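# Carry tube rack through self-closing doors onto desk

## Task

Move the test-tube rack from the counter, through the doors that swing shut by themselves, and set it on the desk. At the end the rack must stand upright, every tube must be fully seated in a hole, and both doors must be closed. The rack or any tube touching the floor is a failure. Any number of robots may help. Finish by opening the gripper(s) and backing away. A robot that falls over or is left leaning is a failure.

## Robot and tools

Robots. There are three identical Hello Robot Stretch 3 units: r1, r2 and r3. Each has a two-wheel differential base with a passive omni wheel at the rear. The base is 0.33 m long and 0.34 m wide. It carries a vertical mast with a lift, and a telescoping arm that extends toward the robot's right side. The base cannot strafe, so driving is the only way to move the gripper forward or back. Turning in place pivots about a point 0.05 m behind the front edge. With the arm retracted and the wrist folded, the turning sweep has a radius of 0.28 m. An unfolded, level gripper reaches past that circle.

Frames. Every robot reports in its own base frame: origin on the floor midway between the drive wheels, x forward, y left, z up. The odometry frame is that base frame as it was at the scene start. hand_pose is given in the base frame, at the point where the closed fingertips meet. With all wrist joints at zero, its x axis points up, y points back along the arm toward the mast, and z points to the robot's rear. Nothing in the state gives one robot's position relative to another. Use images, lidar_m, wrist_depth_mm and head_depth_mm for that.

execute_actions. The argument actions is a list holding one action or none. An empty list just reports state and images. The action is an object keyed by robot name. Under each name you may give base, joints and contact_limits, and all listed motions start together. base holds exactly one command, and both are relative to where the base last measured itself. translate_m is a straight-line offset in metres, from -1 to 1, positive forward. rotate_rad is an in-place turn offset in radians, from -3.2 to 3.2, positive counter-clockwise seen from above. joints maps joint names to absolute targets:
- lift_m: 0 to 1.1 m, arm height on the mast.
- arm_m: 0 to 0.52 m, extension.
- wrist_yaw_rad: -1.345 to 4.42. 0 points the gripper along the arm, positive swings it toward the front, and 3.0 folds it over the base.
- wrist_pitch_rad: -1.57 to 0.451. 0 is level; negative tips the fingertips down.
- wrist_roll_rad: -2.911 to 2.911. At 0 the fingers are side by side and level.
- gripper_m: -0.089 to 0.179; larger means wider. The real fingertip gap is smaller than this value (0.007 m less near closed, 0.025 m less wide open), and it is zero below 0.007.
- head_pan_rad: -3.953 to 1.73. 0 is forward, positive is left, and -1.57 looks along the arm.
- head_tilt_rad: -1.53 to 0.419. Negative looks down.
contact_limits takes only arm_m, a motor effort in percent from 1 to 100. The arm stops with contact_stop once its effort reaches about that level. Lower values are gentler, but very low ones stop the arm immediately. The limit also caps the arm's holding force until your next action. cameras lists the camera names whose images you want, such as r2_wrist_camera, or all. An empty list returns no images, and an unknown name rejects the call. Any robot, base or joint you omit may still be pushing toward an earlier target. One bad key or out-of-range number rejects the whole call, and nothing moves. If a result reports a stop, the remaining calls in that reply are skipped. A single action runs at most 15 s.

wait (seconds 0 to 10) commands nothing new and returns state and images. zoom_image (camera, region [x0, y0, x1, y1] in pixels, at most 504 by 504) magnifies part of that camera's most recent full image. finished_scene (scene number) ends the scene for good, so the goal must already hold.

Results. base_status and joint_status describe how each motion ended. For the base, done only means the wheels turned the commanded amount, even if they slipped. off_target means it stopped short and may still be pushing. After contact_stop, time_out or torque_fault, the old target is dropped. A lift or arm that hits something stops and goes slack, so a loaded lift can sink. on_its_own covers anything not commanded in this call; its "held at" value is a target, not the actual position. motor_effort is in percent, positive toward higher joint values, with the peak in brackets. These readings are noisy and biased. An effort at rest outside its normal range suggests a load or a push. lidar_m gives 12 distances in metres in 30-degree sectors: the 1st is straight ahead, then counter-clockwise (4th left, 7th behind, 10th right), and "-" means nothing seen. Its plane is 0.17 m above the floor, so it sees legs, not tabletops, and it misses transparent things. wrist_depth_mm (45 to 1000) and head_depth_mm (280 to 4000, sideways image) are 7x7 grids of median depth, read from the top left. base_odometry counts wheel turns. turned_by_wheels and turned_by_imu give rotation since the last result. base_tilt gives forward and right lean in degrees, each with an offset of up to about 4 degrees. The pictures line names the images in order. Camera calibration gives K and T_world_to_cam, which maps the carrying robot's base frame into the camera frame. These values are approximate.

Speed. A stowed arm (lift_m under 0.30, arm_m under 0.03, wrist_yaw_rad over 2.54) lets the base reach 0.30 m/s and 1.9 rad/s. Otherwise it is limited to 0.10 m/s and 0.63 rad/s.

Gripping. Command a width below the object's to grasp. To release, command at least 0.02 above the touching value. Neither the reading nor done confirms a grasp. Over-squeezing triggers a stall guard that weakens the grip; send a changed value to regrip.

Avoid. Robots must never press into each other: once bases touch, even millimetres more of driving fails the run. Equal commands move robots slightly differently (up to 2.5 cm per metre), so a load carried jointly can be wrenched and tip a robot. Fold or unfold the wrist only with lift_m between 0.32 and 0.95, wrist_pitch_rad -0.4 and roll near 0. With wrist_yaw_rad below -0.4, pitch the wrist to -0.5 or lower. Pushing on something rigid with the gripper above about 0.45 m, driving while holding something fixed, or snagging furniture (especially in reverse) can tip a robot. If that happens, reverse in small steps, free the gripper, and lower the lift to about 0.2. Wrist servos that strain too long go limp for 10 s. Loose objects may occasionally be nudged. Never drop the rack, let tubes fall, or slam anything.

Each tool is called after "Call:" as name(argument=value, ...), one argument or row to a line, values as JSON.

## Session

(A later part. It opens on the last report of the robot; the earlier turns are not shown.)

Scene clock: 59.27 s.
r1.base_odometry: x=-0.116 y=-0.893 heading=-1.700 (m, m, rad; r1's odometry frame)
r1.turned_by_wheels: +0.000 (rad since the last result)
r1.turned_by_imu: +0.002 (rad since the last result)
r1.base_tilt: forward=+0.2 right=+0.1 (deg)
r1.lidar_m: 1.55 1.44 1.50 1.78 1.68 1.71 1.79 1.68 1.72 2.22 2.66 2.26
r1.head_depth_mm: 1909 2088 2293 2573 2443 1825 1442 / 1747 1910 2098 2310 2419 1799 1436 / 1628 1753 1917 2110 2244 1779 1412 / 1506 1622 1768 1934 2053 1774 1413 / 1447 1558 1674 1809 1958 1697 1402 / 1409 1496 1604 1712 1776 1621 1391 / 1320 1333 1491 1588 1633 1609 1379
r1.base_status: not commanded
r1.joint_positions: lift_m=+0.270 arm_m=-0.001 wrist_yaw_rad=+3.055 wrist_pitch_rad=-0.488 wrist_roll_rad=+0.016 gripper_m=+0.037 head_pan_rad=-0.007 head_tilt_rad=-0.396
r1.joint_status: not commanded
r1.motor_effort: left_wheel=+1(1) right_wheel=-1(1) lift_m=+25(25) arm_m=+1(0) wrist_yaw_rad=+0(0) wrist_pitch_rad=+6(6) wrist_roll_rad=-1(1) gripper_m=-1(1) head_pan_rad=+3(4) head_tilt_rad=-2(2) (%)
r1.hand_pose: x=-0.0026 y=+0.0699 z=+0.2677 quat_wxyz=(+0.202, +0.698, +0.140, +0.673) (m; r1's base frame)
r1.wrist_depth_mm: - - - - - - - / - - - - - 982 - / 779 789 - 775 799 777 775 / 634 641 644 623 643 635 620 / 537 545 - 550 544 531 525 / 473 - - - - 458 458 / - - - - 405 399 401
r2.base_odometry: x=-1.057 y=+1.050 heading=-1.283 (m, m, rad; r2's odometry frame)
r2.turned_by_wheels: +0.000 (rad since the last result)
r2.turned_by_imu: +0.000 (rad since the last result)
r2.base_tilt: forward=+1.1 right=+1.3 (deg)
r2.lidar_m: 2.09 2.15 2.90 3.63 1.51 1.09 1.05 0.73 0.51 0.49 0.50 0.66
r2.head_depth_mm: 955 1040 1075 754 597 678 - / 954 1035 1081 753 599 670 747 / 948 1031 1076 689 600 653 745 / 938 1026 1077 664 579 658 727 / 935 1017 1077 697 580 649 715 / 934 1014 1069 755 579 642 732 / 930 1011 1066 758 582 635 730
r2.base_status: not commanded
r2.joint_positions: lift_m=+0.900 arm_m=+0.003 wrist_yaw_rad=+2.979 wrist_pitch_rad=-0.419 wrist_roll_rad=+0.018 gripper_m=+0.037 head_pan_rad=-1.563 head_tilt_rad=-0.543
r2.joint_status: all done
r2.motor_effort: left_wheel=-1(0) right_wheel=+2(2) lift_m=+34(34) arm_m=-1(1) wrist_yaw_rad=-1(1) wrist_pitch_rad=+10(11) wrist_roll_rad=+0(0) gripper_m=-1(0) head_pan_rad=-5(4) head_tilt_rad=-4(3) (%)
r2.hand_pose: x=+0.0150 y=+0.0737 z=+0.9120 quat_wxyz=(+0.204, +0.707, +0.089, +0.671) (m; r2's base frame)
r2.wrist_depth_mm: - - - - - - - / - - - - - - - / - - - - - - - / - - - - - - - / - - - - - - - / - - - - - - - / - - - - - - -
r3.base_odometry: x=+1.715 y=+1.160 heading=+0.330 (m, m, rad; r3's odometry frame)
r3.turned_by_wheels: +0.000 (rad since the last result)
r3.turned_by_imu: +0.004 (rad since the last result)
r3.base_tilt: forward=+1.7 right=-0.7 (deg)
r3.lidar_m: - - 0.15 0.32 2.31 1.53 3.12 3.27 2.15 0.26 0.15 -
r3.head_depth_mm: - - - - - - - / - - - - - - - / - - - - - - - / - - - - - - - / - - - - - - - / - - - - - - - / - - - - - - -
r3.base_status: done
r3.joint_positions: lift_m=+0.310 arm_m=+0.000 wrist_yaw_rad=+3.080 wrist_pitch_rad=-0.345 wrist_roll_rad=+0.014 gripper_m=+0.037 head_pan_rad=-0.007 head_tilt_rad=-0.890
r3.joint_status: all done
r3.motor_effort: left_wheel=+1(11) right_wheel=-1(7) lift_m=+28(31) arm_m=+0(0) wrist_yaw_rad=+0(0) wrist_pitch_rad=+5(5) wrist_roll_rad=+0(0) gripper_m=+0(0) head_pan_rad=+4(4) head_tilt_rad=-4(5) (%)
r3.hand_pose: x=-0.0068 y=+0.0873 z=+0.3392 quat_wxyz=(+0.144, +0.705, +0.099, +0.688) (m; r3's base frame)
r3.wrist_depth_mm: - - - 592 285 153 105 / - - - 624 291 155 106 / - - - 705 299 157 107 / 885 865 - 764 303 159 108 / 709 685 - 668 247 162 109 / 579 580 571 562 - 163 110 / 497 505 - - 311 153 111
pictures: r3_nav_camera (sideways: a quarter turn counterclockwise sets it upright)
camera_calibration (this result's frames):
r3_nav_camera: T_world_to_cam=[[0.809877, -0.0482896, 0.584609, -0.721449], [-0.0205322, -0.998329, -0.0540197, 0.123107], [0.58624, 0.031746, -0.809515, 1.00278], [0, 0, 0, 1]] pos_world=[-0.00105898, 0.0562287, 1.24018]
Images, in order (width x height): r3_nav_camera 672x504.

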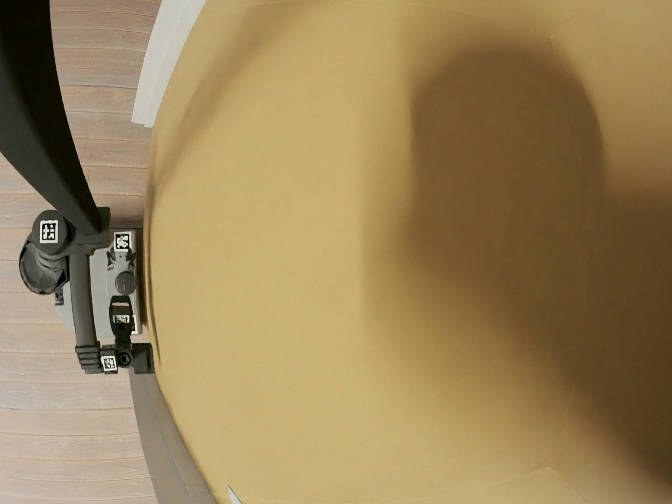

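Call:
execute_actions(
  actions=[
    {"r2":{"base":{"translate_m":-0.07},"joints":{"wrist_yaw_rad":0.35,"gripper_m":0.179}},"r3":{"base":{"translate_m":0.3}}},
  ],
  cameras=["r3_nav_camera"],
)

Call:
execute_actions(
  actions=[
    {"r2":{"joints":{"wrist_pitch_rad":0,"wrist_roll_rad":0,"lift_m":0.87,"arm_m":0.06}},"r3":{"base":{"translate_m":0.3},"joints":{"head_tilt_rad":-0.7}}},
  ],
  cameras=["r3_nav_camera","r2_head_camera","r2_wrist_camera"],
)

Scene clock: 73.77 s.
r1.base_odometry: x=-0.116 y=-0.893 heading=-1.700 (m, m, rad; r1's odometry frame)
r1.turned_by_wheels: +0.000 (rad since the last result)
r1.turned_by_imu: +0.002 (rad since the last result)
r1.base_tilt: forward=+0.1 right=+0.1 (deg)
r1.lidar_m: 1.56 1.46 1.50 1.79 1.68 1.72 1.78 1.68 1.71 2.23 2.65 2.26
r1.head_depth_mm: 1896 2065 2305 2602 2431 1797 1443 / 1762 1895 2094 2308 2404 1789 1431 / 1629 1753 1904 2092 2247 1795 1422 / 1504 1624 1755 1931 2060 1780 1406 / 1449 1559 1675 1802 1953 1712 1399 / 1409 1494 1609 1717 1813 1626 1380 / 1310 1354 1502 1606 1597 1615 1370
r1.base_status: not commanded
r1.joint_positions: lift_m=+0.270 arm_m=-0.001 wrist_yaw_rad=+3.055 wrist_pitch_rad=-0.488 wrist_roll_rad=+0.016 gripper_m=+0.037 head_pan_rad=-0.007 head_tilt_rad=-0.396
r1.joint_status: not commanded
r1.motor_effort: left_wheel=+1(1) right_wheel=+0(1) lift_m=+25(25) arm_m=+0(0) wrist_yaw_rad=+0(0) wrist_pitch_rad=+6(6) wrist_roll_rad=-1(1) gripper_m=+0(1) head_pan_rad=+4(4) head_tilt_rad=-1(1) (%)
r1.hand_pose: x=-0.0026 y=+0.0699 z=+0.2677 quat_wxyz=(+0.202, +0.698, +0.140, +0.673) (m; r1's base frame)
r1.wrist_depth_mm: - - - - - - - / - - - - - - - / 790 807 - 787 784 784 777 / 631 650 639 628 622 635 636 / 541 550 - 545 547 532 525 / 472 - - - - 458 463 / - - - - 407 398 402
r2.base_odometry: x=-1.077 y=+1.117 heading=-1.284 (m, m, rad; r2's odometry frame)
r2.turned_by_wheels: +0.000 (rad since the last result)
r2.turned_by_imu: -0.001 (rad since the last result)
r2.base_tilt: forward=+1.1 right=+1.3 (deg)
r2.lidar_m: 2.17 2.23 2.99 3.62 1.43 1.02 0.97 0.74 0.52 0.49 0.51 0.67
r2.head_depth_mm: 958 1043 1079 751 599 685 - / 956 1042 1078 753 598 677 749 / 946 1032 1079 752 599 681 743 / 947 1031 1082 691 600 639 - / 940 1024 1079 666 581 636 - / 933 1019 1069 720 581 646 742 / 931 1007 1068 756 581 638 754
r2.base_status: done
r2.joint_positions: lift_m=+0.900 arm_m=+0.003 wrist_yaw_rad=+0.352 wrist_pitch_rad=-0.419 wrist_roll_rad=+0.018 gripper_m=+0.179 head_pan_rad=-1.563 head_tilt_rad=-0.543
r2.joint_status: all done
r2.motor_effort: left_wheel=+0(5) right_wheel=+2(4) lift_m=+33(33) arm_m=-1(2) wrist_yaw_rad=-2(3) wrist_pitch_rad=+10(10) wrist_roll_rad=+0(0) gripper_m=-1(96) head_pan_rad=-5(5) head_tilt_rad=-3(4) (%)
r2.hand_pose: x=+0.0559 y=-0.3582 z=+0.9120 quat_wxyz=(+0.701, +0.266, -0.661, -0.026) (m; r2's base frame)
r2.wrist_depth_mm: 775 761 761 743 349 618 624 / 405 402 396 400 354 362 390 / 420 338 306 280 270 271 268 / 490 421 365 322 263 237 220 / 601 475 421 363 320 293 254 / 825 599 495 421 362 327 272 / - 784 598 495 420 362 327
r3.base_odometry: x=+1.999 y=+1.258 heading=+0.330 (m, m, rad; r3's odometry frame)
r3.turned_by_wheels: +0.000 (rad since the last result)
r3.turned_by_imu: -0.051 (rad since the last result)
r3.base_tilt: forward=+1.6 right=-0.7 (deg)
r3.lidar_m: - - 0.15 0.20 2.28 1.54 3.14 3.24 2.15 0.24 0.15 -
r3.head_depth_mm: - - - - - - - / - - - - - - - / - - - - - - - / - - - - - - - / - - - - - - - / - - - - - - - / - - - - - - -
r3.base_status: translate_m off_target (by the wheels' count: +0.2999 of +0.3000)
r3.joint_positions: lift_m=+0.310 arm_m=+0.000 wrist_yaw_rad=+3.080 wrist_pitch_rad=-0.346 wrist_roll_rad=+0.015 gripper_m=+0.037 head_pan_rad=+0.004 head_tilt_rad=-0.905
r3.joint_status: not commanded
r3.on_its_own: left_wheel is at rest, and its effort (+29) is outside its rest range (-18 to +18)
r3.motor_effort: left_wheel=+29(58) right_wheel=+12(41) lift_m=+26(28) arm_m=+0(0) wrist_yaw_rad=+0(6) wrist_pitch_rad=+6(6) wrist_roll_rad=+0(0) gripper_m=+0(0) head_pan_rad=-3(9) head_tilt_rad=+2(4) (%)
r3.hand_pose: x=-0.0069 y=+0.0872 z=+0.3391 quat_wxyz=(+0.144, +0.705, +0.099, +0.688) (m; r3's base frame)
r3.wrist_depth_mm: - - - 569 198 115 81 / - - - 609 205 117 82 / - - - 647 211 119 83 / 872 862 - 720 218 121 84 / 694 694 - 625 183 123 85 / 577 575 570 546 - 125 86 / 491 501 - - 228 119 87
pictures: r3_nav_camera (sideways: a quarter turn counterclockwise sets it upright)
camera_calibration (this result's frames):
r3_nav_camera: T_world_to_cam=[[0.818884, -0.0392537, 0.572615, -0.70588], [-0.0102369, -0.998499, -0.0538091, 0.122769], [0.573868, 0.0382016, -0.818056, 1.01396], [0, 0, 0, 1]] pos_world=[-0.00259095, 0.0561417, 1.24028]
Images, in order (width x height): r3_nav_camera 672x504.

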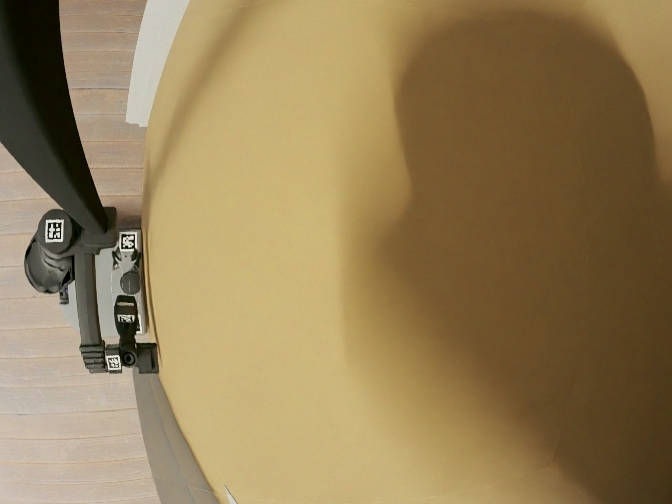

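Scene clock: 77.70 s.
r1.base_odometry: x=-0.116 y=-0.893 heading=-1.700 (m, m, rad; r1's odometry frame)
r1.turned_by_wheels: +0.000 (rad since the last result)
r1.turned_by_imu: +0.001 (rad since the last result)
r1.base_tilt: forward=+0.2 right=+0.1 (deg)
r1.lidar_m: 1.56 1.46 1.50 1.79 1.68 1.72 1.78 1.68 1.71 2.24 2.66 2.26
r1.head_depth_mm: 1898 2079 2326 2580 2431 1807 1446 / 1738 1897 2108 2294 2402 1796 1431 / 1610 1753 1910 2100 2256 1778 1419 / 1515 1616 1743 1924 2062 1768 1418 / 1452 1543 1665 1811 1954 1715 1402 / 1400 1503 1597 1712 1799 1625 1391 / 1315 1356 1501 1601 1592 1602 1378
r1.base_status: not commanded
r1.joint_positions: lift_m=+0.270 arm_m=-0.001 wrist_yaw_rad=+3.055 wrist_pitch_rad=-0.488 wrist_roll_rad=+0.016 gripper_m=+0.037 head_pan_rad=-0.007 head_tilt_rad=-0.396
r1.joint_status: not commanded
r1.motor_effort: left_wheel=+1(1) right_wheel=+0(1) lift_m=+25(25) arm_m=+0(1) wrist_yaw_rad=+0(1) wrist_pitch_rad=+6(6) wrist_roll_rad=+0(0) gripper_m=+0(1) head_pan_rad=+4(4) head_tilt_rad=-2(2) (%)
r1.hand_pose: x=-0.0026 y=+0.0699 z=+0.2677 quat_wxyz=(+0.202, +0.698, +0.140, +0.673) (m; r1's base frame)
r1.wrist_depth_mm: - - - - - - - / - - - - - 999 - / 796 800 - 785 780 766 790 / 641 639 634 645 635 634 650 / 538 554 - 550 552 532 524 / 476 - - - - 457 456 / - - - - 404 403 401
r2.base_odometry: x=-1.077 y=+1.117 heading=-1.284 (m, m, rad; r2's odometry frame)
r2.turned_by_wheels: +0.000 (rad since the last result)
r2.turned_by_imu: +0.000 (rad since the last result)
r2.base_tilt: forward=+1.1 right=+1.3 (deg)
r2.lidar_m: 2.16 2.24 2.98 3.62 1.43 1.02 0.98 0.74 0.52 0.49 0.50 0.67
r2.head_depth_mm: 952 1042 1075 751 598 656 - / 954 1036 1077 754 599 648 - / 948 1030 1081 756 599 655 - / 942 1027 1080 691 599 - - / 939 1023 1079 666 601 - 769 / 932 1016 1072 718 580 647 747 / 932 1013 1066 756 602 641 736
r2.base_status: not commanded
r2.joint_positions: lift_m=+0.870 arm_m=+0.060 wrist_yaw_rad=+0.351 wrist_pitch_rad=-0.022 wrist_roll_rad=+0.005 gripper_m=+0.179 head_pan_rad=-1.563 head_tilt_rad=-0.543
r2.joint_status: all done
r2.motor_effort: left_wheel=+0(2) right_wheel=+2(2) lift_m=+16(30) arm_m=+3(2) wrist_yaw_rad=-2(3) wrist_pitch_rad=+12(12) wrist_roll_rad=-3(2) gripper_m=+0(1) head_pan_rad=-5(4) head_tilt_rad=-3(3) (%)
r2.hand_pose: x=+0.0666 y=-0.4447 z=+0.9795 quat_wxyz=(+0.696, +0.132, -0.696, +0.115) (m; r2's base frame)
r2.wrist_depth_mm: - - 891 805 737 677 616 / - - 927 844 750 687 632 / - - 964 853 749 701 650 / 578 594 599 614 332 641 651 / 335 373 342 347 319 331 364 / 310 258 243 243 245 246 267 / 348 314 260 213 197 189 186
r3.base_odometry: x=+2.282 y=+1.355 heading=+0.331 (m, m, rad; r3's odometry frame)
r3.turned_by_wheels: +0.000 (rad since the last result)
r3.turned_by_imu: -0.004 (rad since the last result)
r3.base_tilt: forward=+1.6 right=-0.8 (deg)
r3.lidar_m: - - 0.15 0.19 2.28 1.54 3.13 3.24 2.16 0.25 0.15 -
r3.head_depth_mm: - - - - - - - / - - - - - - - / - - - - - - - / - - - - - - - / - - - - - - - / - - - - - - - / - - - - - - -
r3.base_status: translate_m off_target (by the wheels' count: +0.2999 of +0.3000)
r3.joint_positions: lift_m=+0.310 arm_m=+0.000 wrist_yaw_rad=+3.080 wrist_pitch_rad=-0.346 wrist_roll_rad=+0.015 gripper_m=+0.037 head_pan_rad=+0.006 head_tilt_rad=-0.734
r3.joint_status: head_tilt_rad off_target (ended at -0.734, target -0.700)
r3.on_its_own: left_wheel is at rest, and its effort (+30) is outside its rest range (-18 to +18)
r3.motor_effort: left_wheel=+30(31) right_wheel=+13(17) lift_m=+26(26) arm_m=+0(0) wrist_yaw_rad=-1(0) wrist_pitch_rad=+5(6) wrist_roll_rad=+0(0) gripper_m=+0(0) head_pan_rad=-4(4) head_tilt_rad=+14(39) (%)
r3.hand_pose: x=-0.0069 y=+0.0872 z=+0.3391 quat_wxyz=(+0.144, +0.705, +0.099, +0.688) (m; r3's base frame)
r3.wrist_depth_mm: - - - 568 199 116 82 / - - - 614 204 118 83 / - - - 671 212 120 84 / 873 861 - 713 217 122 85 / 699 695 - 613 184 124 86 / 585 576 573 543 - 126 87 / 488 499 - - 229 120 88
pictures: r2_head_camera (sideways: a quarter turn clockwise sets it upright), r2_wrist_camera, r3_nav_camera (sideways: a quarter turn counterclockwise sets it upright)
camera_calibration (this result's frames):
r2_head_camera: T_world_to_cam=[[0.0222282, 0.501387, -0.864938, 1.14648], [0.999536, -0.0291514, 0.00878884, -0.0175654], [-0.0208075, -0.864732, -0.501802, 0.60717], [0, 0, 0, 1]] pos_world=[0.00470685, -0.0503006, 1.29646]
r2_wrist_camera: T_world_to_cam=[[-0.928366, -0.371664, -0.00113747, -0.0978734], [-0.0775899, 0.1968, -0.977369, 1.07622], [0.363477, -0.907268, -0.21154, -0.0594481], [0, 0, 0, 1]] pos_world=[0.0142498, -0.302112, 1.03918]
r3_nav_camera: T_world_to_cam=[[0.709622, -0.0384635, 0.703532, -0.875794], [0.000929393, -0.998457, -0.0555251, 0.124947], [0.704582, 0.0400557, -0.708491, 0.870695], [0, 0, 0, 1]] pos_world=[0.00789102, 0.0561923, 1.23997]
Images, in order (width x height): r2_head_camera 896x504, r2_wrist_camera 644x364, r3_nav_camera 672x504.

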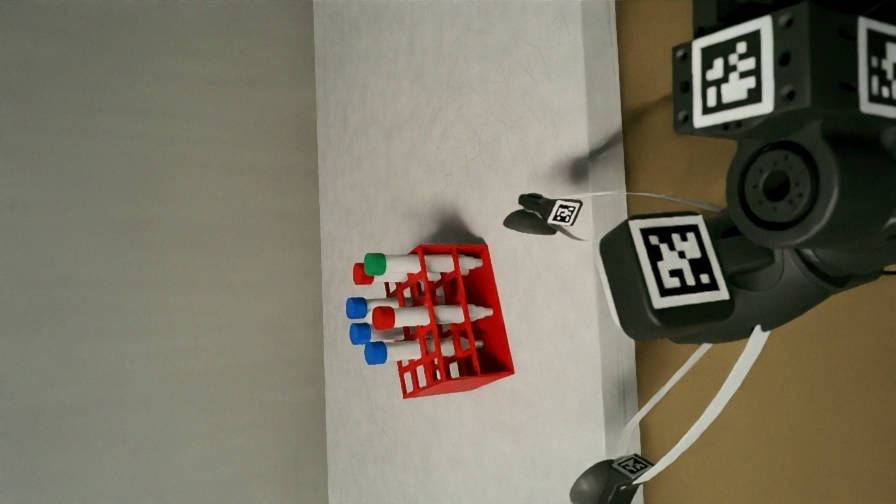

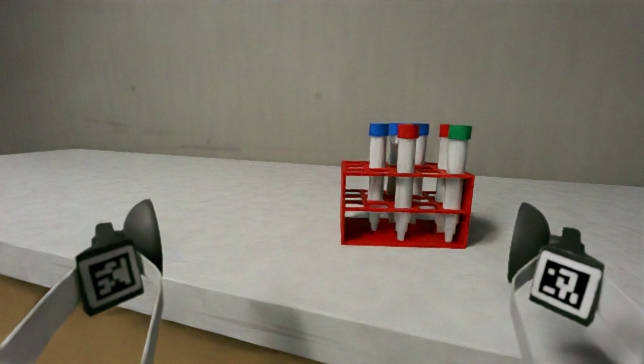

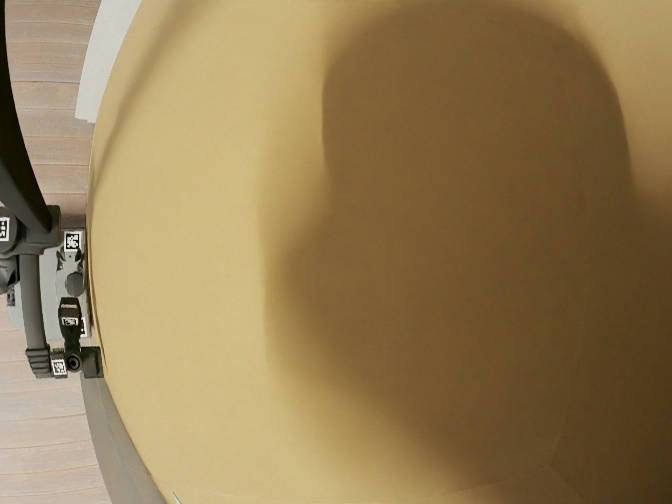

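Call:
execute_actions(
  actions=[
    {"r2":{"base":{"translate_m":-0.035},"joints":{"lift_m":0.85,"arm_m":0.17}},"r3":{"base":{"translate_m":-0.42},"joints":{"lift_m":0.27}}},
  ],
  cameras=["r2_wrist_camera"],
)

Call:
execute_actions(
  actions=[
    {"r2":{"base":{"translate_m":0.018},"joints":{"arm_m":0.215}},"r3":{"base":{"rotate_rad":3.14},"joints":{"head_pan_rad":-3.0,"head_tilt_rad":-1.0}}},
  ],
  cameras=["r3_nav_camera","r2_head_camera","r2_wrist_camera"],
)

Scene clock: 96.23 s.
r1.base_odometry: x=-0.116 y=-0.893 heading=-1.700 (m, m, rad; r1's odometry frame)
r1.turned_by_wheels: +0.000 (rad since the last result)
r1.turned_by_imu: +0.002 (rad since the last result)
r1.base_tilt: forward=+0.2 right=+0.2 (deg)
r1.lidar_m: 1.06 1.46 1.50 1.78 1.68 1.72 1.78 1.68 1.72 2.24 2.66 2.27
r1.head_depth_mm: 1890 2086 2310 2627 2440 1816 1436 / 1739 1915 2082 2305 2393 1792 1432 / 1612 1755 1916 2093 2239 1772 1415 / 1511 1619 1757 1933 2074 1757 1373 / 1451 1551 1674 1824 1920 1438 1298 / 1377 1024 1595 1726 1814 1212 1285 / 1305 1376 1480 1604 1729 1711 1380
r1.base_status: not commanded
r1.joint_positions: lift_m=+0.270 arm_m=-0.001 wrist_yaw_rad=+3.055 wrist_pitch_rad=-0.488 wrist_roll_rad=+0.016 gripper_m=+0.037 head_pan_rad=-0.007 head_tilt_rad=-0.396
r1.joint_status: not commanded
r1.motor_effort: left_wheel=+1(2) right_wheel=-1(1) lift_m=+25(25) arm_m=+1(1) wrist_yaw_rad=+1(0) wrist_pitch_rad=+6(6) wrist_roll_rad=+0(1) gripper_m=-1(0) head_pan_rad=+4(4) head_tilt_rad=-2(2) (%)
r1.hand_pose: x=-0.0026 y=+0.0699 z=+0.2677 quat_wxyz=(+0.202, +0.698, +0.140, +0.673) (m; r1's base frame)
r1.wrist_depth_mm: - - - - - - - / - - - - - - - / 793 794 - 787 781 779 779 / 646 629 632 626 634 634 624 / 546 537 - 560 547 534 524 / 481 - - - - 459 453 / - - - - 399 399 397
r2.base_odometry: x=-1.087 y=+1.150 heading=-1.284 (m, m, rad; r2's odometry frame)
r2.turned_by_wheels: +0.000 (rad since the last result)
r2.turned_by_imu: +0.000 (rad since the last result)
r2.base_tilt: forward=+1.1 right=+1.3 (deg)
r2.lidar_m: 2.20 2.26 3.03 3.62 1.37 0.98 0.94 0.74 0.52 0.49 0.51 0.67
r2.head_depth_mm: 955 1047 1071 754 620 - 818 / 953 1032 1077 753 642 - 789 / 947 1032 1080 753 620 - 781 / 946 1029 1079 788 - - 770 / 942 1021 1077 669 600 659 762 / 936 1016 1070 666 580 648 749 / 931 1014 1070 756 570 642 741
r2.base_status: done
r2.joint_positions: lift_m=+0.850 arm_m=+0.170 wrist_yaw_rad=+0.351 wrist_pitch_rad=-0.021 wrist_roll_rad=+0.005 gripper_m=+0.179 head_pan_rad=-1.563 head_tilt_rad=-0.543
r2.joint_status: all done
r2.motor_effort: left_wheel=-1(5) right_wheel=+2(3) lift_m=+16(16) arm_m=+2(3) wrist_yaw_rad=-1(2) wrist_pitch_rad=+11(12) wrist_roll_rad=-3(3) gripper_m=+0(0) head_pan_rad=-4(4) head_tilt_rad=-2(3) (%)
r2.hand_pose: x=+0.0665 y=-0.5548 z=+0.9597 quat_wxyz=(+0.696, +0.131, -0.696, +0.116) (m; r2's base frame)
r2.wrist_depth_mm: - 867 770 700 634 584 548 / - 907 810 704 655 600 558 / - 949 819 263 651 617 567 / 497 509 451 246 255 546 559 / 287 317 283 263 254 301 305 / 214 192 204 205 209 209 224 / 149 156 157 158 159 160 157
r3.base_odometry: x=+1.885 y=+1.219 heading=+0.331 (m, m, rad; r3's odometry frame)
r3.turned_by_wheels: +0.000 (rad since the last result)
r3.turned_by_imu: -0.001 (rad since the last result)
r3.base_tilt: forward=+1.7 right=-0.8 (deg)
r3.lidar_m: 0.47 0.49 0.65 1.37 2.26 1.15 2.74 2.82 2.53 1.75 0.58 0.50
r3.head_depth_mm: 373 419 476 552 659 809 980 / 375 419 477 552 656 807 1056 / 375 419 477 552 657 808 1051 / 375 420 478 553 657 807 1055 / 375 420 478 553 655 807 1055 / 374 419 478 555 659 809 1062 / 375 420 479 553 658 809 1061
r3.base_status: done
r3.joint_positions: lift_m=+0.270 arm_m=+0.000 wrist_yaw_rad=+3.080 wrist_pitch_rad=-0.346 wrist_roll_rad=+0.015 gripper_m=+0.037 head_pan_rad=+0.006 head_tilt_rad=-0.704
r3.joint_status: all done
r3.on_its_own: head_tilt_rad moved +0.030 to your old target -0.700
r3.motor_effort: left_wheel=+0(21) right_wheel=+0(10) lift_m=+22(22) arm_m=+0(0) wrist_yaw_rad=+1(0) wrist_pitch_rad=+6(6) wrist_roll_rad=+0(0) gripper_m=+0(0) head_pan_rad=-3(3) head_tilt_rad=+2(15) (%)
r3.hand_pose: x=-0.0069 y=+0.0872 z=+0.2993 quat_wxyz=(+0.144, +0.705, +0.099, +0.688) (m; r3's base frame)
r3.wrist_depth_mm: - - - - - 628 533 / - - - - - 660 537 / - - - - 941 706 550 / 800 776 - 758 759 712 557 / 637 629 - 610 631 602 552 / 528 529 - 521 - 501 503 / 455 - - - 438 430 432
pictures: r2_wrist_camera
camera_calibration (this result's frames):
r2_wrist_camera: T_world_to_cam=[[-0.928568, -0.371161, -0.00104615, -0.138713], [-0.0771647, 0.195806, -0.977602, 1.07824], [0.363052, -0.907689, -0.21046, -0.16469], [0, 0, 0, 1]] pos_world=[0.0141884, -0.412098, 1.01928]
Images, in order (width x height): r2_wrist_camera 644x364.

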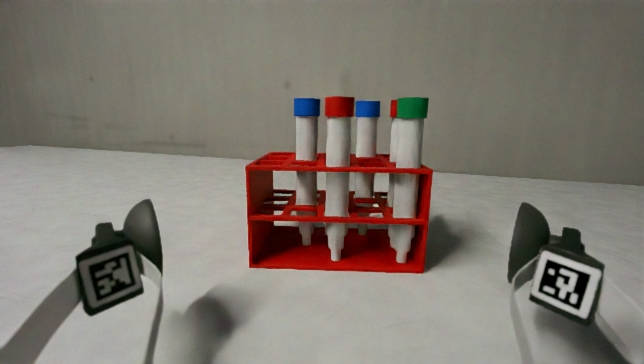

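Scene clock: 99.33 s.
r1.base_odometry: x=-0.116 y=-0.893 heading=-1.700 (m, m, rad; r1's odometry frame)
r1.turned_by_wheels: +0.000 (rad since the last result)
r1.turned_by_imu: +0.001 (rad since the last result)
r1.base_tilt: forward=+0.2 right=+0.1 (deg)
r1.lidar_m: 1.16 1.46 1.50 1.79 1.69 1.72 1.79 1.68 1.72 2.23 2.66 2.27
r1.head_depth_mm: 1907 2079 2294 2592 2425 1820 1449 / 1736 1893 2090 2317 2399 1798 1433 / 1626 1749 1901 2091 2261 1777 1412 / 1504 1625 1749 1914 2079 1769 1402 / 1430 1166 1646 1784 1862 1530 1399 / 1392 1469 1605 1724 1794 1434 1392 / 1327 1410 1501 1617 1713 1600 1376
r1.base_status: not commanded
r1.joint_positions: lift_m=+0.270 arm_m=-0.001 wrist_yaw_rad=+3.055 wrist_pitch_rad=-0.488 wrist_roll_rad=+0.016 gripper_m=+0.037 head_pan_rad=-0.007 head_tilt_rad=-0.396
r1.joint_status: not commanded
r1.motor_effort: left_wheel=+1(1) right_wheel=-1(1) lift_m=+25(25) arm_m=+0(0) wrist_yaw_rad=+2(1) wrist_pitch_rad=+6(6) wrist_roll_rad=-1(1) gripper_m=-1(0) head_pan_rad=+4(4) head_tilt_rad=-1(1) (%)
r1.hand_pose: x=-0.0026 y=+0.0699 z=+0.2677 quat_wxyz=(+0.202, +0.698, +0.140, +0.673) (m; r1's base frame)
r1.wrist_depth_mm: - - - - - - - / - - - - - - - / 779 802 - 786 780 767 777 / 624 635 645 638 635 632 646 / 548 548 - 552 553 529 532 / 483 - - - - 455 456 / - - - - 398 400 402
r2.base_odometry: x=-1.082 y=+1.133 heading=-1.284 (m, m, rad; r2's odometry frame)
r2.turned_by_wheels: +0.000 (rad since the last result)
r2.turned_by_imu: +0.000 (rad since the last result)
r2.base_tilt: forward=+1.1 right=+1.3 (deg)
r2.lidar_m: 2.18 2.25 2.98 3.61 1.40 1.00 0.96 0.74 0.52 0.49 0.51 0.67
r2.head_depth_mm: 956 1046 1073 753 - - 810 / 954 1036 1076 785 - 694 786 / 948 1028 1078 788 - 694 779 / 944 1028 1079 786 - 671 766 / 938 1020 1078 674 578 654 758 / 936 1016 1069 678 581 648 747 / 932 1011 1063 758 582 640 737
r2.base_status: done
r2.joint_positions: lift_m=+0.850 arm_m=+0.215 wrist_yaw_rad=+0.351 wrist_pitch_rad=-0.021 wrist_roll_rad=+0.005 gripper_m=+0.179 head_pan_rad=-1.563 head_tilt_rad=-0.543
r2.joint_status: all done
r2.motor_effort: left_wheel=-1(3) right_wheel=+2(5) lift_m=+15(15) arm_m=+2(4) wrist_yaw_rad=-2(1) wrist_pitch_rad=+11(11) wrist_roll_rad=-3(3) gripper_m=+0(1) head_pan_rad=-5(5) head_tilt_rad=-3(3) (%)
r2.hand_pose: x=+0.0665 y=-0.5998 z=+0.9597 quat_wxyz=(+0.696, +0.131, -0.696, +0.116) (m; r2's base frame)
r2.wrist_depth_mm: 931 808 730 665 597 548 497 / 965 853 744 677 608 560 514 / - 871 775 192 193 579 525 / 491 499 396 193 194 551 533 / 287 314 243 190 179 300 308 / 213 191 195 189 188 209 225 / 148 155 157 157 158 159 157
r3.base_odometry: x=+1.885 y=+1.219 heading=-2.812 (m, m, rad; r3's odometry frame)
r3.turned_by_wheels: +3.140 (rad since the last result)
r3.turned_by_imu: +3.086 (rad since the last result)
r3.base_tilt: forward=+1.8 right=-0.8 (deg)
r3.lidar_m: 2.74 2.81 2.54 1.79 0.58 0.50 0.47 0.49 0.65 1.36 2.25 1.15
r3.head_depth_mm: 413 486 588 741 1008 1197 1119 / 419 493 599 761 1042 1254 - / 425 501 612 781 1077 1276 - / 432 511 623 800 1126 1247 - / 438 520 639 823 1165 1233 - / 444 529 651 847 1214 1233 1123 / 452 539 667 875 1257 1237 1118
r3.base_status: done
r3.joint_positions: lift_m=+0.270 arm_m=+0.000 wrist_yaw_rad=+3.080 wrist_pitch_rad=-0.346 wrist_roll_rad=+0.015 gripper_m=+0.037 head_pan_rad=-2.993 head_tilt_rad=-0.988
r3.joint_status: all done
r3.motor_effort: left_wheel=-2(8) right_wheel=+3(14) lift_m=+23(22) arm_m=+0(0) wrist_yaw_rad=+0(1) wrist_pitch_rad=+6(5) wrist_roll_rad=+0(0) gripper_m=+0(0) head_pan_rad=-3(57) head_tilt_rad=-5(21) (%)
r3.hand_pose: x=-0.0069 y=+0.0872 z=+0.2993 quat_wxyz=(+0.144, +0.705, +0.099, +0.688) (m; r3's base frame)
r3.wrist_depth_mm: 544 736 - - - - - / 546 781 - - - - - / 534 765 - - - 992 960 / 525 717 - 762 744 732 738 / 504 617 - 616 633 601 597 / 495 527 - 530 - 501 497 / 458 - - - 434 428 428
pictures: r2_head_camera (sideways: a quarter turn clockwise sets it upright), r2_wrist_camera, r3_nav_camera (sideways: a quarter turn counterclockwise sets it upright)
camera_calibration (this result's frames):
r2_head_camera: T_world_to_cam=[[0.0222423, 0.501386, -0.864938, 1.14648], [0.999536, -0.0291795, 0.00878884, -0.0175654], [-0.0208319, -0.864731, -0.501802, 0.60717], [0, 0, 0, 1]] pos_world=[0.00470543, -0.0503006, 1.29646]
r2_wrist_camera: T_world_to_cam=[[-0.928569, -0.371159, -0.00103094, -0.155432], [-0.0771782, 0.1958, -0.977602, 1.08705], [0.363048, -0.907691, -0.210459, -0.205542], [0, 0, 0, 1]] pos_world=[0.014189, -0.457103, 1.01928]
r3_nav_camera: T_world_to_cam=[[-0.860474, -0.0852042, 0.502319, -0.604059], [-0.128647, 0.990305, -0.0523954, 0.121645], [-0.492985, -0.109707, -0.863093, 1.07901], [0, 0, 0, 1]] pos_world=[0.0278094, -0.0535595, 1.24109]
Images, in order (width x height): r2_head_camera 896x504, r2_wrist_camera 644x364, r3_nav_camera 672x504.

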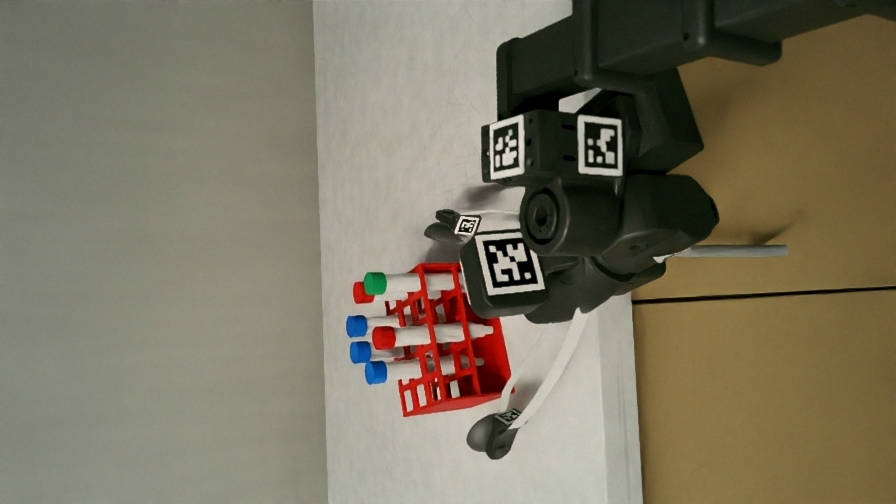

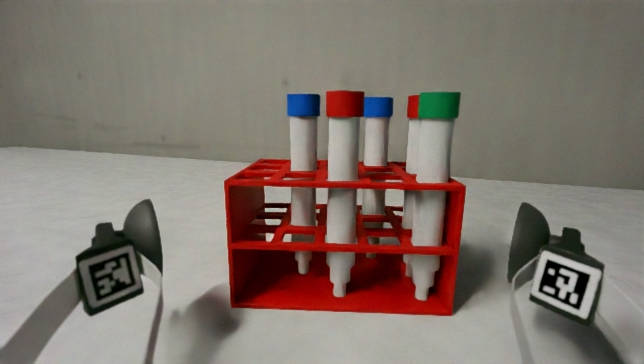

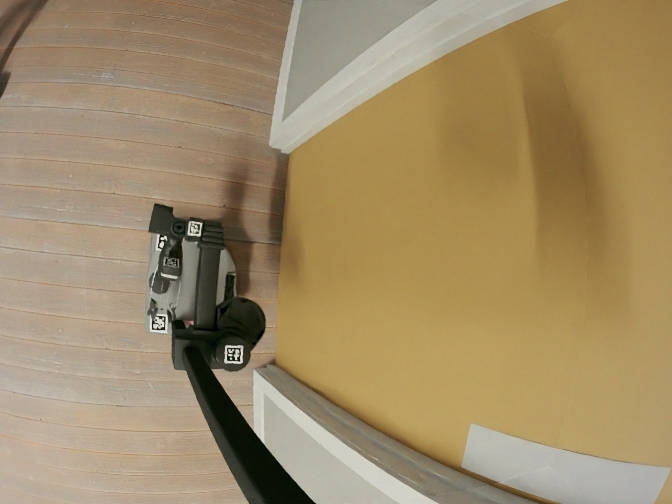

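Call:
execute_actions(
  actions=[
    {"r2":{"base":{"translate_m":0.018},"joints":{"arm_m":0.272,"lift_m":0.854}},"r3":{"base":{"rotate_rad":0.1},"joints":{"lift_m":0.31}}},
  ],
  cameras=["r2_wrist_camera"],
)

Call:
execute_actions(
  actions=[
    {"r2":{"joints":{"gripper_m":0.09}},"r3":{"base":{"translate_m":-0.4}}},
  ],
  cameras=["r3_nav_camera","r2_head_camera","r2_wrist_camera"],
)

Scene clock: 105.90 s.
r1.base_odometry: x=-0.116 y=-0.893 heading=-1.700 (m, m, rad; r1's odometry frame)
r1.turned_by_wheels: +0.000 (rad since the last result)
r1.turned_by_imu: +0.001 (rad since the last result)
r1.base_tilt: forward=+0.2 right=+0.2 (deg)
r1.lidar_m: 1.15 1.46 1.50 1.79 1.69 1.72 1.78 1.68 1.72 2.23 2.66 2.27
r1.head_depth_mm: 1892 2085 2314 2559 2435 1793 1437 / 1752 1876 2088 2304 2419 1790 1424 / 1610 1762 1900 2112 2246 1788 1429 / 1506 1623 1752 1925 2058 1777 1407 / 1434 1167 1650 1785 1516 1553 1404 / 1400 1472 1609 1720 1499 1460 1363 / 1330 1405 1502 1603 1683 1605 1383
r1.base_status: not commanded
r1.joint_positions: lift_m=+0.270 arm_m=-0.001 wrist_yaw_rad=+3.055 wrist_pitch_rad=-0.488 wrist_roll_rad=+0.016 gripper_m=+0.037 head_pan_rad=-0.007 head_tilt_rad=-0.396
r1.joint_status: not commanded
r1.motor_effort: left_wheel=+2(1) right_wheel=-1(0) lift_m=+25(25) arm_m=+1(0) wrist_yaw_rad=+0(0) wrist_pitch_rad=+6(6) wrist_roll_rad=-1(0) gripper_m=-1(0) head_pan_rad=+4(4) head_tilt_rad=-1(2) (%)
r1.hand_pose: x=-0.0026 y=+0.0699 z=+0.2677 quat_wxyz=(+0.202, +0.698, +0.140, +0.673) (m; r1's base frame)
r1.wrist_depth_mm: - - - - - - - / - - - - - 998 - / 821 788 - 783 784 779 786 / 634 634 635 637 625 616 624 / 535 554 - 554 542 527 535 / 482 - - - - 457 459 / - - - - 404 401 401
r2.base_odometry: x=-1.077 y=+1.116 heading=-1.284 (m, m, rad; r2's odometry frame)
r2.turned_by_wheels: +0.000 (rad since the last result)
r2.turned_by_imu: +0.000 (rad since the last result)
r2.base_tilt: forward=+1.1 right=+1.4 (deg)
r2.lidar_m: 2.16 2.23 2.99 3.62 1.43 1.02 0.98 0.74 0.52 0.49 0.50 0.67
r2.head_depth_mm: 957 1044 1074 755 - - 794 / 951 1037 1077 824 - 679 786 / 948 1031 1078 825 - 669 774 / 946 1030 1083 672 - 663 765 / 939 1020 1074 664 580 654 754 / 935 1017 1068 696 580 648 748 / 932 1010 1062 757 581 639 736
r2.base_status: done
r2.joint_positions: lift_m=+0.854 arm_m=+0.272 wrist_yaw_rad=+0.351 wrist_pitch_rad=-0.021 wrist_roll_rad=+0.005 gripper_m=+0.179 head_pan_rad=-1.563 head_tilt_rad=-0.543
r2.joint_status: all done
r2.motor_effort: left_wheel=-1(3) right_wheel=+2(5) lift_m=+33(34) arm_m=+2(3) wrist_yaw_rad=-1(0) wrist_pitch_rad=+11(11) wrist_roll_rad=-3(3) gripper_m=+0(0) head_pan_rad=-5(5) head_tilt_rad=-3(3) (%)
r2.hand_pose: x=+0.0664 y=-0.6568 z=+0.9628 quat_wxyz=(+0.696, +0.131, -0.696, +0.116) (m; r2's base frame)
r2.wrist_depth_mm: 859 747 659 596 553 505 467 / 899 783 688 610 552 503 472 / 925 806 712 113 159 505 487 / 500 518 399 117 145 419 490 / 293 117 149 120 148 114 315 / 220 186 141 129 140 121 230 / 152 159 144 144 145 132 161
r3.base_odometry: x=+1.885 y=+1.219 heading=-2.712 (m, m, rad; r3's odometry frame)
r3.turned_by_wheels: +0.100 (rad since the last result)
r3.turned_by_imu: +0.099 (rad since the last result)
r3.base_tilt: forward=+1.7 right=-0.8 (deg)
r3.lidar_m: 2.74 2.90 2.53 1.26 0.51 0.49 0.48 0.50 0.70 2.01 2.32 1.15
r3.head_depth_mm: 409 478 575 719 959 1200 1126 / 419 492 593 750 1011 1266 - / 430 507 615 785 1078 1265 - / 441 522 636 820 1147 1247 - / 453 537 662 859 1232 1234 - / 465 556 687 905 1316 1235 1130 / 478 575 716 953 1314 1246 1117
r3.base_status: done
r3.joint_positions: lift_m=+0.310 arm_m=+0.000 wrist_yaw_rad=+3.080 wrist_pitch_rad=-0.346 wrist_roll_rad=+0.015 gripper_m=+0.037 head_pan_rad=-2.993 head_tilt_rad=-0.988
r3.joint_status: all done
r3.motor_effort: left_wheel=-2(9) right_wheel=+3(12) lift_m=+28(30) arm_m=+0(0) wrist_yaw_rad=+0(0) wrist_pitch_rad=+6(5) wrist_roll_rad=+0(0) gripper_m=+0(0) head_pan_rad=-3(4) head_tilt_rad=-5(5) (%)
r3.hand_pose: x=-0.0069 y=+0.0872 z=+0.3390 quat_wxyz=(+0.144, +0.705, +0.099, +0.688) (m; r3's base frame)
r3.wrist_depth_mm: 476 614 - - - - - / 474 647 - - - - - / 461 650 - - - - - / 460 675 - 841 822 806 803 / 486 643 - 667 690 658 650 / 521 568 567 560 - 555 552 / 494 507 - - 481 474 476
pictures: r2_wrist_camera
camera_calibration (this result's frames):
r2_wrist_camera: T_world_to_cam=[[-0.928588, -0.37111, -0.00100927, -0.176583], [-0.0771825, 0.195784, -0.977605, 1.10116], [0.362997, -0.907715, -0.210446, -0.256661], [0, 0, 0, 1]] pos_world=[0.0141847, -0.514096, 1.02231]
Images, in order (width x height): r2_wrist_camera 644x364.

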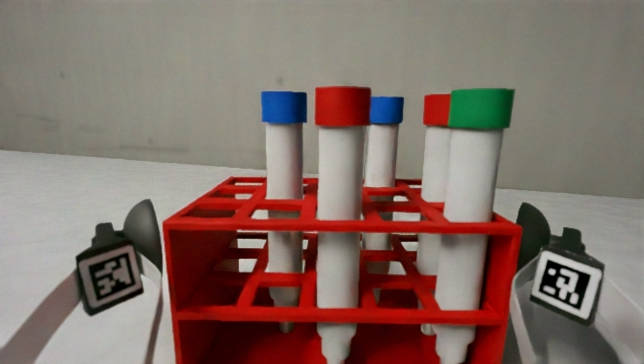

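Scene clock: 110.87 s.
r1.base_odometry: x=-0.116 y=-0.893 heading=-1.700 (m, m, rad; r1's odometry frame)
r1.turned_by_wheels: +0.000 (rad since the last result)
r1.turned_by_imu: +0.001 (rad since the last result)
r1.base_tilt: forward=+0.2 right=+0.1 (deg)
r1.lidar_m: 1.51 1.46 1.50 1.78 1.68 1.71 1.79 1.68 1.72 2.23 2.66 2.26
r1.head_depth_mm: 1904 2098 2291 2564 2454 1803 1445 / 1741 1892 2094 2306 2385 1789 1439 / 1614 1753 1906 2084 2239 1787 1422 / 1504 1611 1760 1911 2059 1774 1412 / 1483 1580 1705 1855 1992 1765 1401 / 2844 2974 3196 2092 2089 1749 1393 / 1545 1578 1734 1794 1828 1664 1387
r1.base_status: not commanded
r1.joint_positions: lift_m=+0.270 arm_m=-0.001 wrist_yaw_rad=+3.055 wrist_pitch_rad=-0.488 wrist_roll_rad=+0.016 gripper_m=+0.037 head_pan_rad=-0.007 head_tilt_rad=-0.396
r1.joint_status: not commanded
r1.motor_effort: left_wheel=+1(1) right_wheel=-1(1) lift_m=+25(25) arm_m=+0(1) wrist_yaw_rad=+0(1) wrist_pitch_rad=+6(6) wrist_roll_rad=+0(1) gripper_m=+0(0) head_pan_rad=+4(4) head_tilt_rad=-1(2) (%)
r1.hand_pose: x=-0.0026 y=+0.0699 z=+0.2677 quat_wxyz=(+0.202, +0.698, +0.140, +0.673) (m; r1's base frame)
r1.wrist_depth_mm: - - - - - - - / - - - - 990 995 - / 777 791 - 788 782 786 775 / 633 638 634 639 622 624 622 / 537 544 - 540 548 534 526 / 472 - - - - 455 457 / - - - - 406 400 403
r2.base_odometry: x=-1.077 y=+1.116 heading=-1.284 (m, m, rad; r2's odometry frame)
r2.turned_by_wheels: +0.000 (rad since the last result)
r2.turned_by_imu: +0.000 (rad since the last result)
r2.base_tilt: forward=+1.1 right=+1.3 (deg)
r2.lidar_m: 2.16 2.23 2.99 3.62 1.43 1.02 0.97 0.74 0.52 0.49 0.51 0.67
r2.head_depth_mm: 957 1041 1073 751 - - 795 / 952 1035 1076 822 - 676 784 / 947 1033 1080 824 - 667 776 / 946 1027 1081 772 - 663 764 / 938 1026 1078 678 581 652 755 / 933 1017 1071 696 581 646 747 / 931 1011 1061 756 581 640 738
r2.base_status: not commanded
r2.joint_positions: lift_m=+0.854 arm_m=+0.272 wrist_yaw_rad=+0.351 wrist_pitch_rad=-0.021 wrist_roll_rad=+0.005 gripper_m=+0.091 head_pan_rad=-1.563 head_tilt_rad=-0.543
r2.joint_status: all done
r2.motor_effort: left_wheel=-1(1) right_wheel=+2(3) lift_m=+33(34) arm_m=+3(3) wrist_yaw_rad=-1(1) wrist_pitch_rad=+11(11) wrist_roll_rad=-3(3) gripper_m=-21(100) head_pan_rad=-5(4) head_tilt_rad=-2(3) (%)
r2.hand_pose: x=+0.0664 y=-0.6568 z=+0.9628 quat_wxyz=(+0.696, +0.131, -0.696, +0.116) (m; r2's base frame)
r2.wrist_depth_mm: 846 733 658 599 550 498 461 / 894 769 690 609 562 512 477 / 916 812 714 146 173 519 488 / 505 514 453 152 160 517 497 / 294 322 164 136 139 142 311 / 205 191 155 140 140 141 222 / - 160 150 151 151 163 165
r3.base_odometry: x=+2.249 y=+1.385 heading=-2.712 (m, m, rad; r3's odometry frame)
r3.turned_by_wheels: +0.000 (rad since the last result)
r3.turned_by_imu: +0.012 (rad since the last result)
r3.base_tilt: forward=+1.7 right=-0.8 (deg)
r3.lidar_m: 3.11 2.80 2.18 0.35 0.38 0.32 0.27 0.27 0.31 0.52 2.31 1.51
r3.head_depth_mm: - 298 353 459 661 1150 1130 / - 296 346 449 641 916 - / - 293 341 440 620 869 - / - 289 335 430 602 900 - / - 288 329 420 584 909 - / - - 324 412 568 905 1124 / - - 318 403 551 868 1115
r3.base_status: translate_m off_target (by the wheels' count: -0.3998 of -0.4000)
r3.joint_positions: lift_m=+0.310 arm_m=+0.000 wrist_yaw_rad=+3.080 wrist_pitch_rad=-0.346 wrist_roll_rad=+0.015 gripper_m=+0.037 head_pan_rad=-2.994 head_tilt_rad=-0.993
r3.joint_status: not commanded
r3.on_its_own: left_wheel is at rest, and its effort (-20) is outside its rest range (-18 to +18); right_wheel is at rest, and its effort (-41) is outside its rest range (-18 to +18)
r3.motor_effort: left_wheel=-20(67) right_wheel=-41(61) lift_m=+27(28) arm_m=+0(0) wrist_yaw_rad=+1(1) wrist_pitch_rad=+5(6) wrist_roll_rad=+0(0) gripper_m=+0(0) head_pan_rad=-4(5) head_tilt_rad=-3(3) (%)
r3.hand_pose: x=-0.0068 y=+0.0872 z=+0.3391 quat_wxyz=(+0.144, +0.705, +0.099, +0.688) (m; r3's base frame)
r3.wrist_depth_mm: 894 915 358 370 - - - / 972 966 389 399 - - - / - - 429 437 - - - / 883 860 - 478 828 812 790 / 666 692 - 539 685 646 647 / 465 575 575 561 - 551 544 / 434 502 - - 475 473 470
pictures: r2_head_camera (sideways: a quarter turn clockwise sets it upright), r2_wrist_camera, r3_nav_camera (sideways: a quarter turn counterclockwise sets it upright)
camera_calibration (this result's frames):
r2_head_camera: T_world_to_cam=[[0.0222431, 0.501386, -0.864938, 1.14648], [0.999536, -0.0291811, 0.00878884, -0.0175654], [-0.0208332, -0.864731, -0.501802, 0.60717], [0, 0, 0, 1]] pos_world=[0.00470535, -0.0503006, 1.29646]
r2_wrist_camera: T_world_to_cam=[[-0.928606, -0.371066, -0.00101161, -0.176566], [-0.077171, 0.195788, -0.977605, 1.10116], [0.362954, -0.907732, -0.210446, -0.256677], [0, 0, 0, 1]] pos_world=[0.01418, -0.514107, 1.02231]
r3_nav_camera: T_world_to_cam=[[-0.862801, -0.0848467, 0.498372, -0.598903], [-0.127613, 0.990444, -0.0523075, 0.121524], [-0.489171, -0.10873, -0.865384, 1.08197], [0, 0, 0, 1]] pos_world=[0.0280406, -0.0535362, 1.24115]
Images, in order (width x height): r2_head_camera 896x504, r2_wrist_camera 644x364, r3_nav_camera 672x504.

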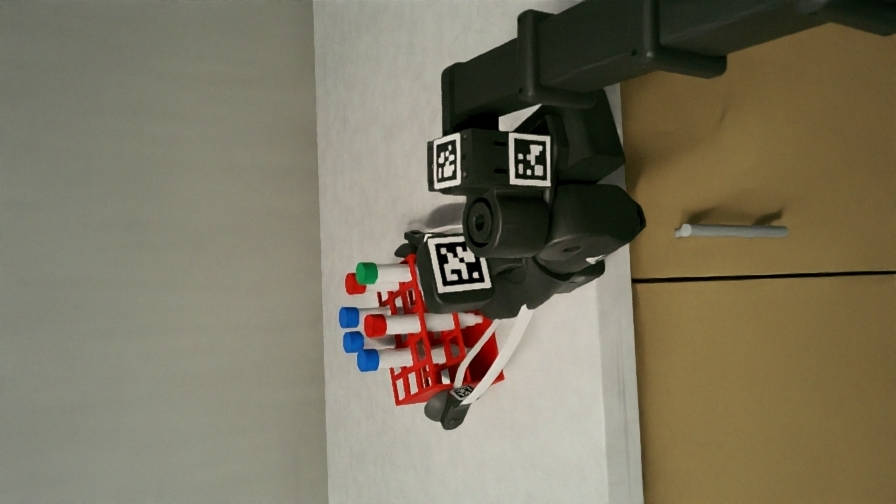

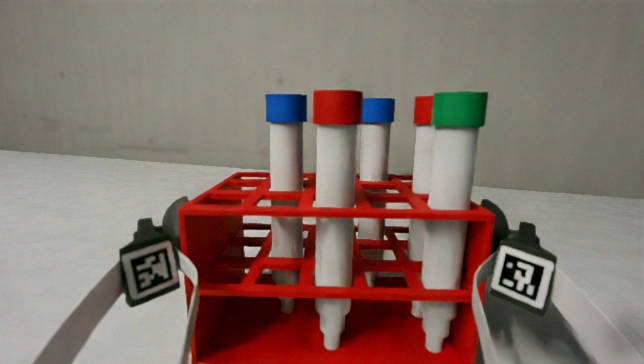

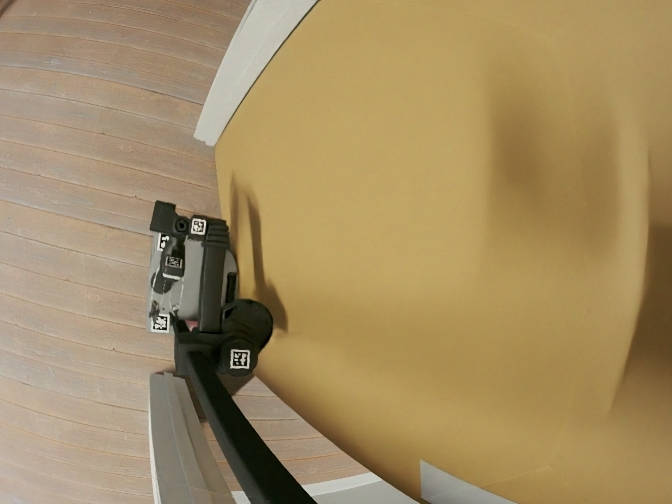

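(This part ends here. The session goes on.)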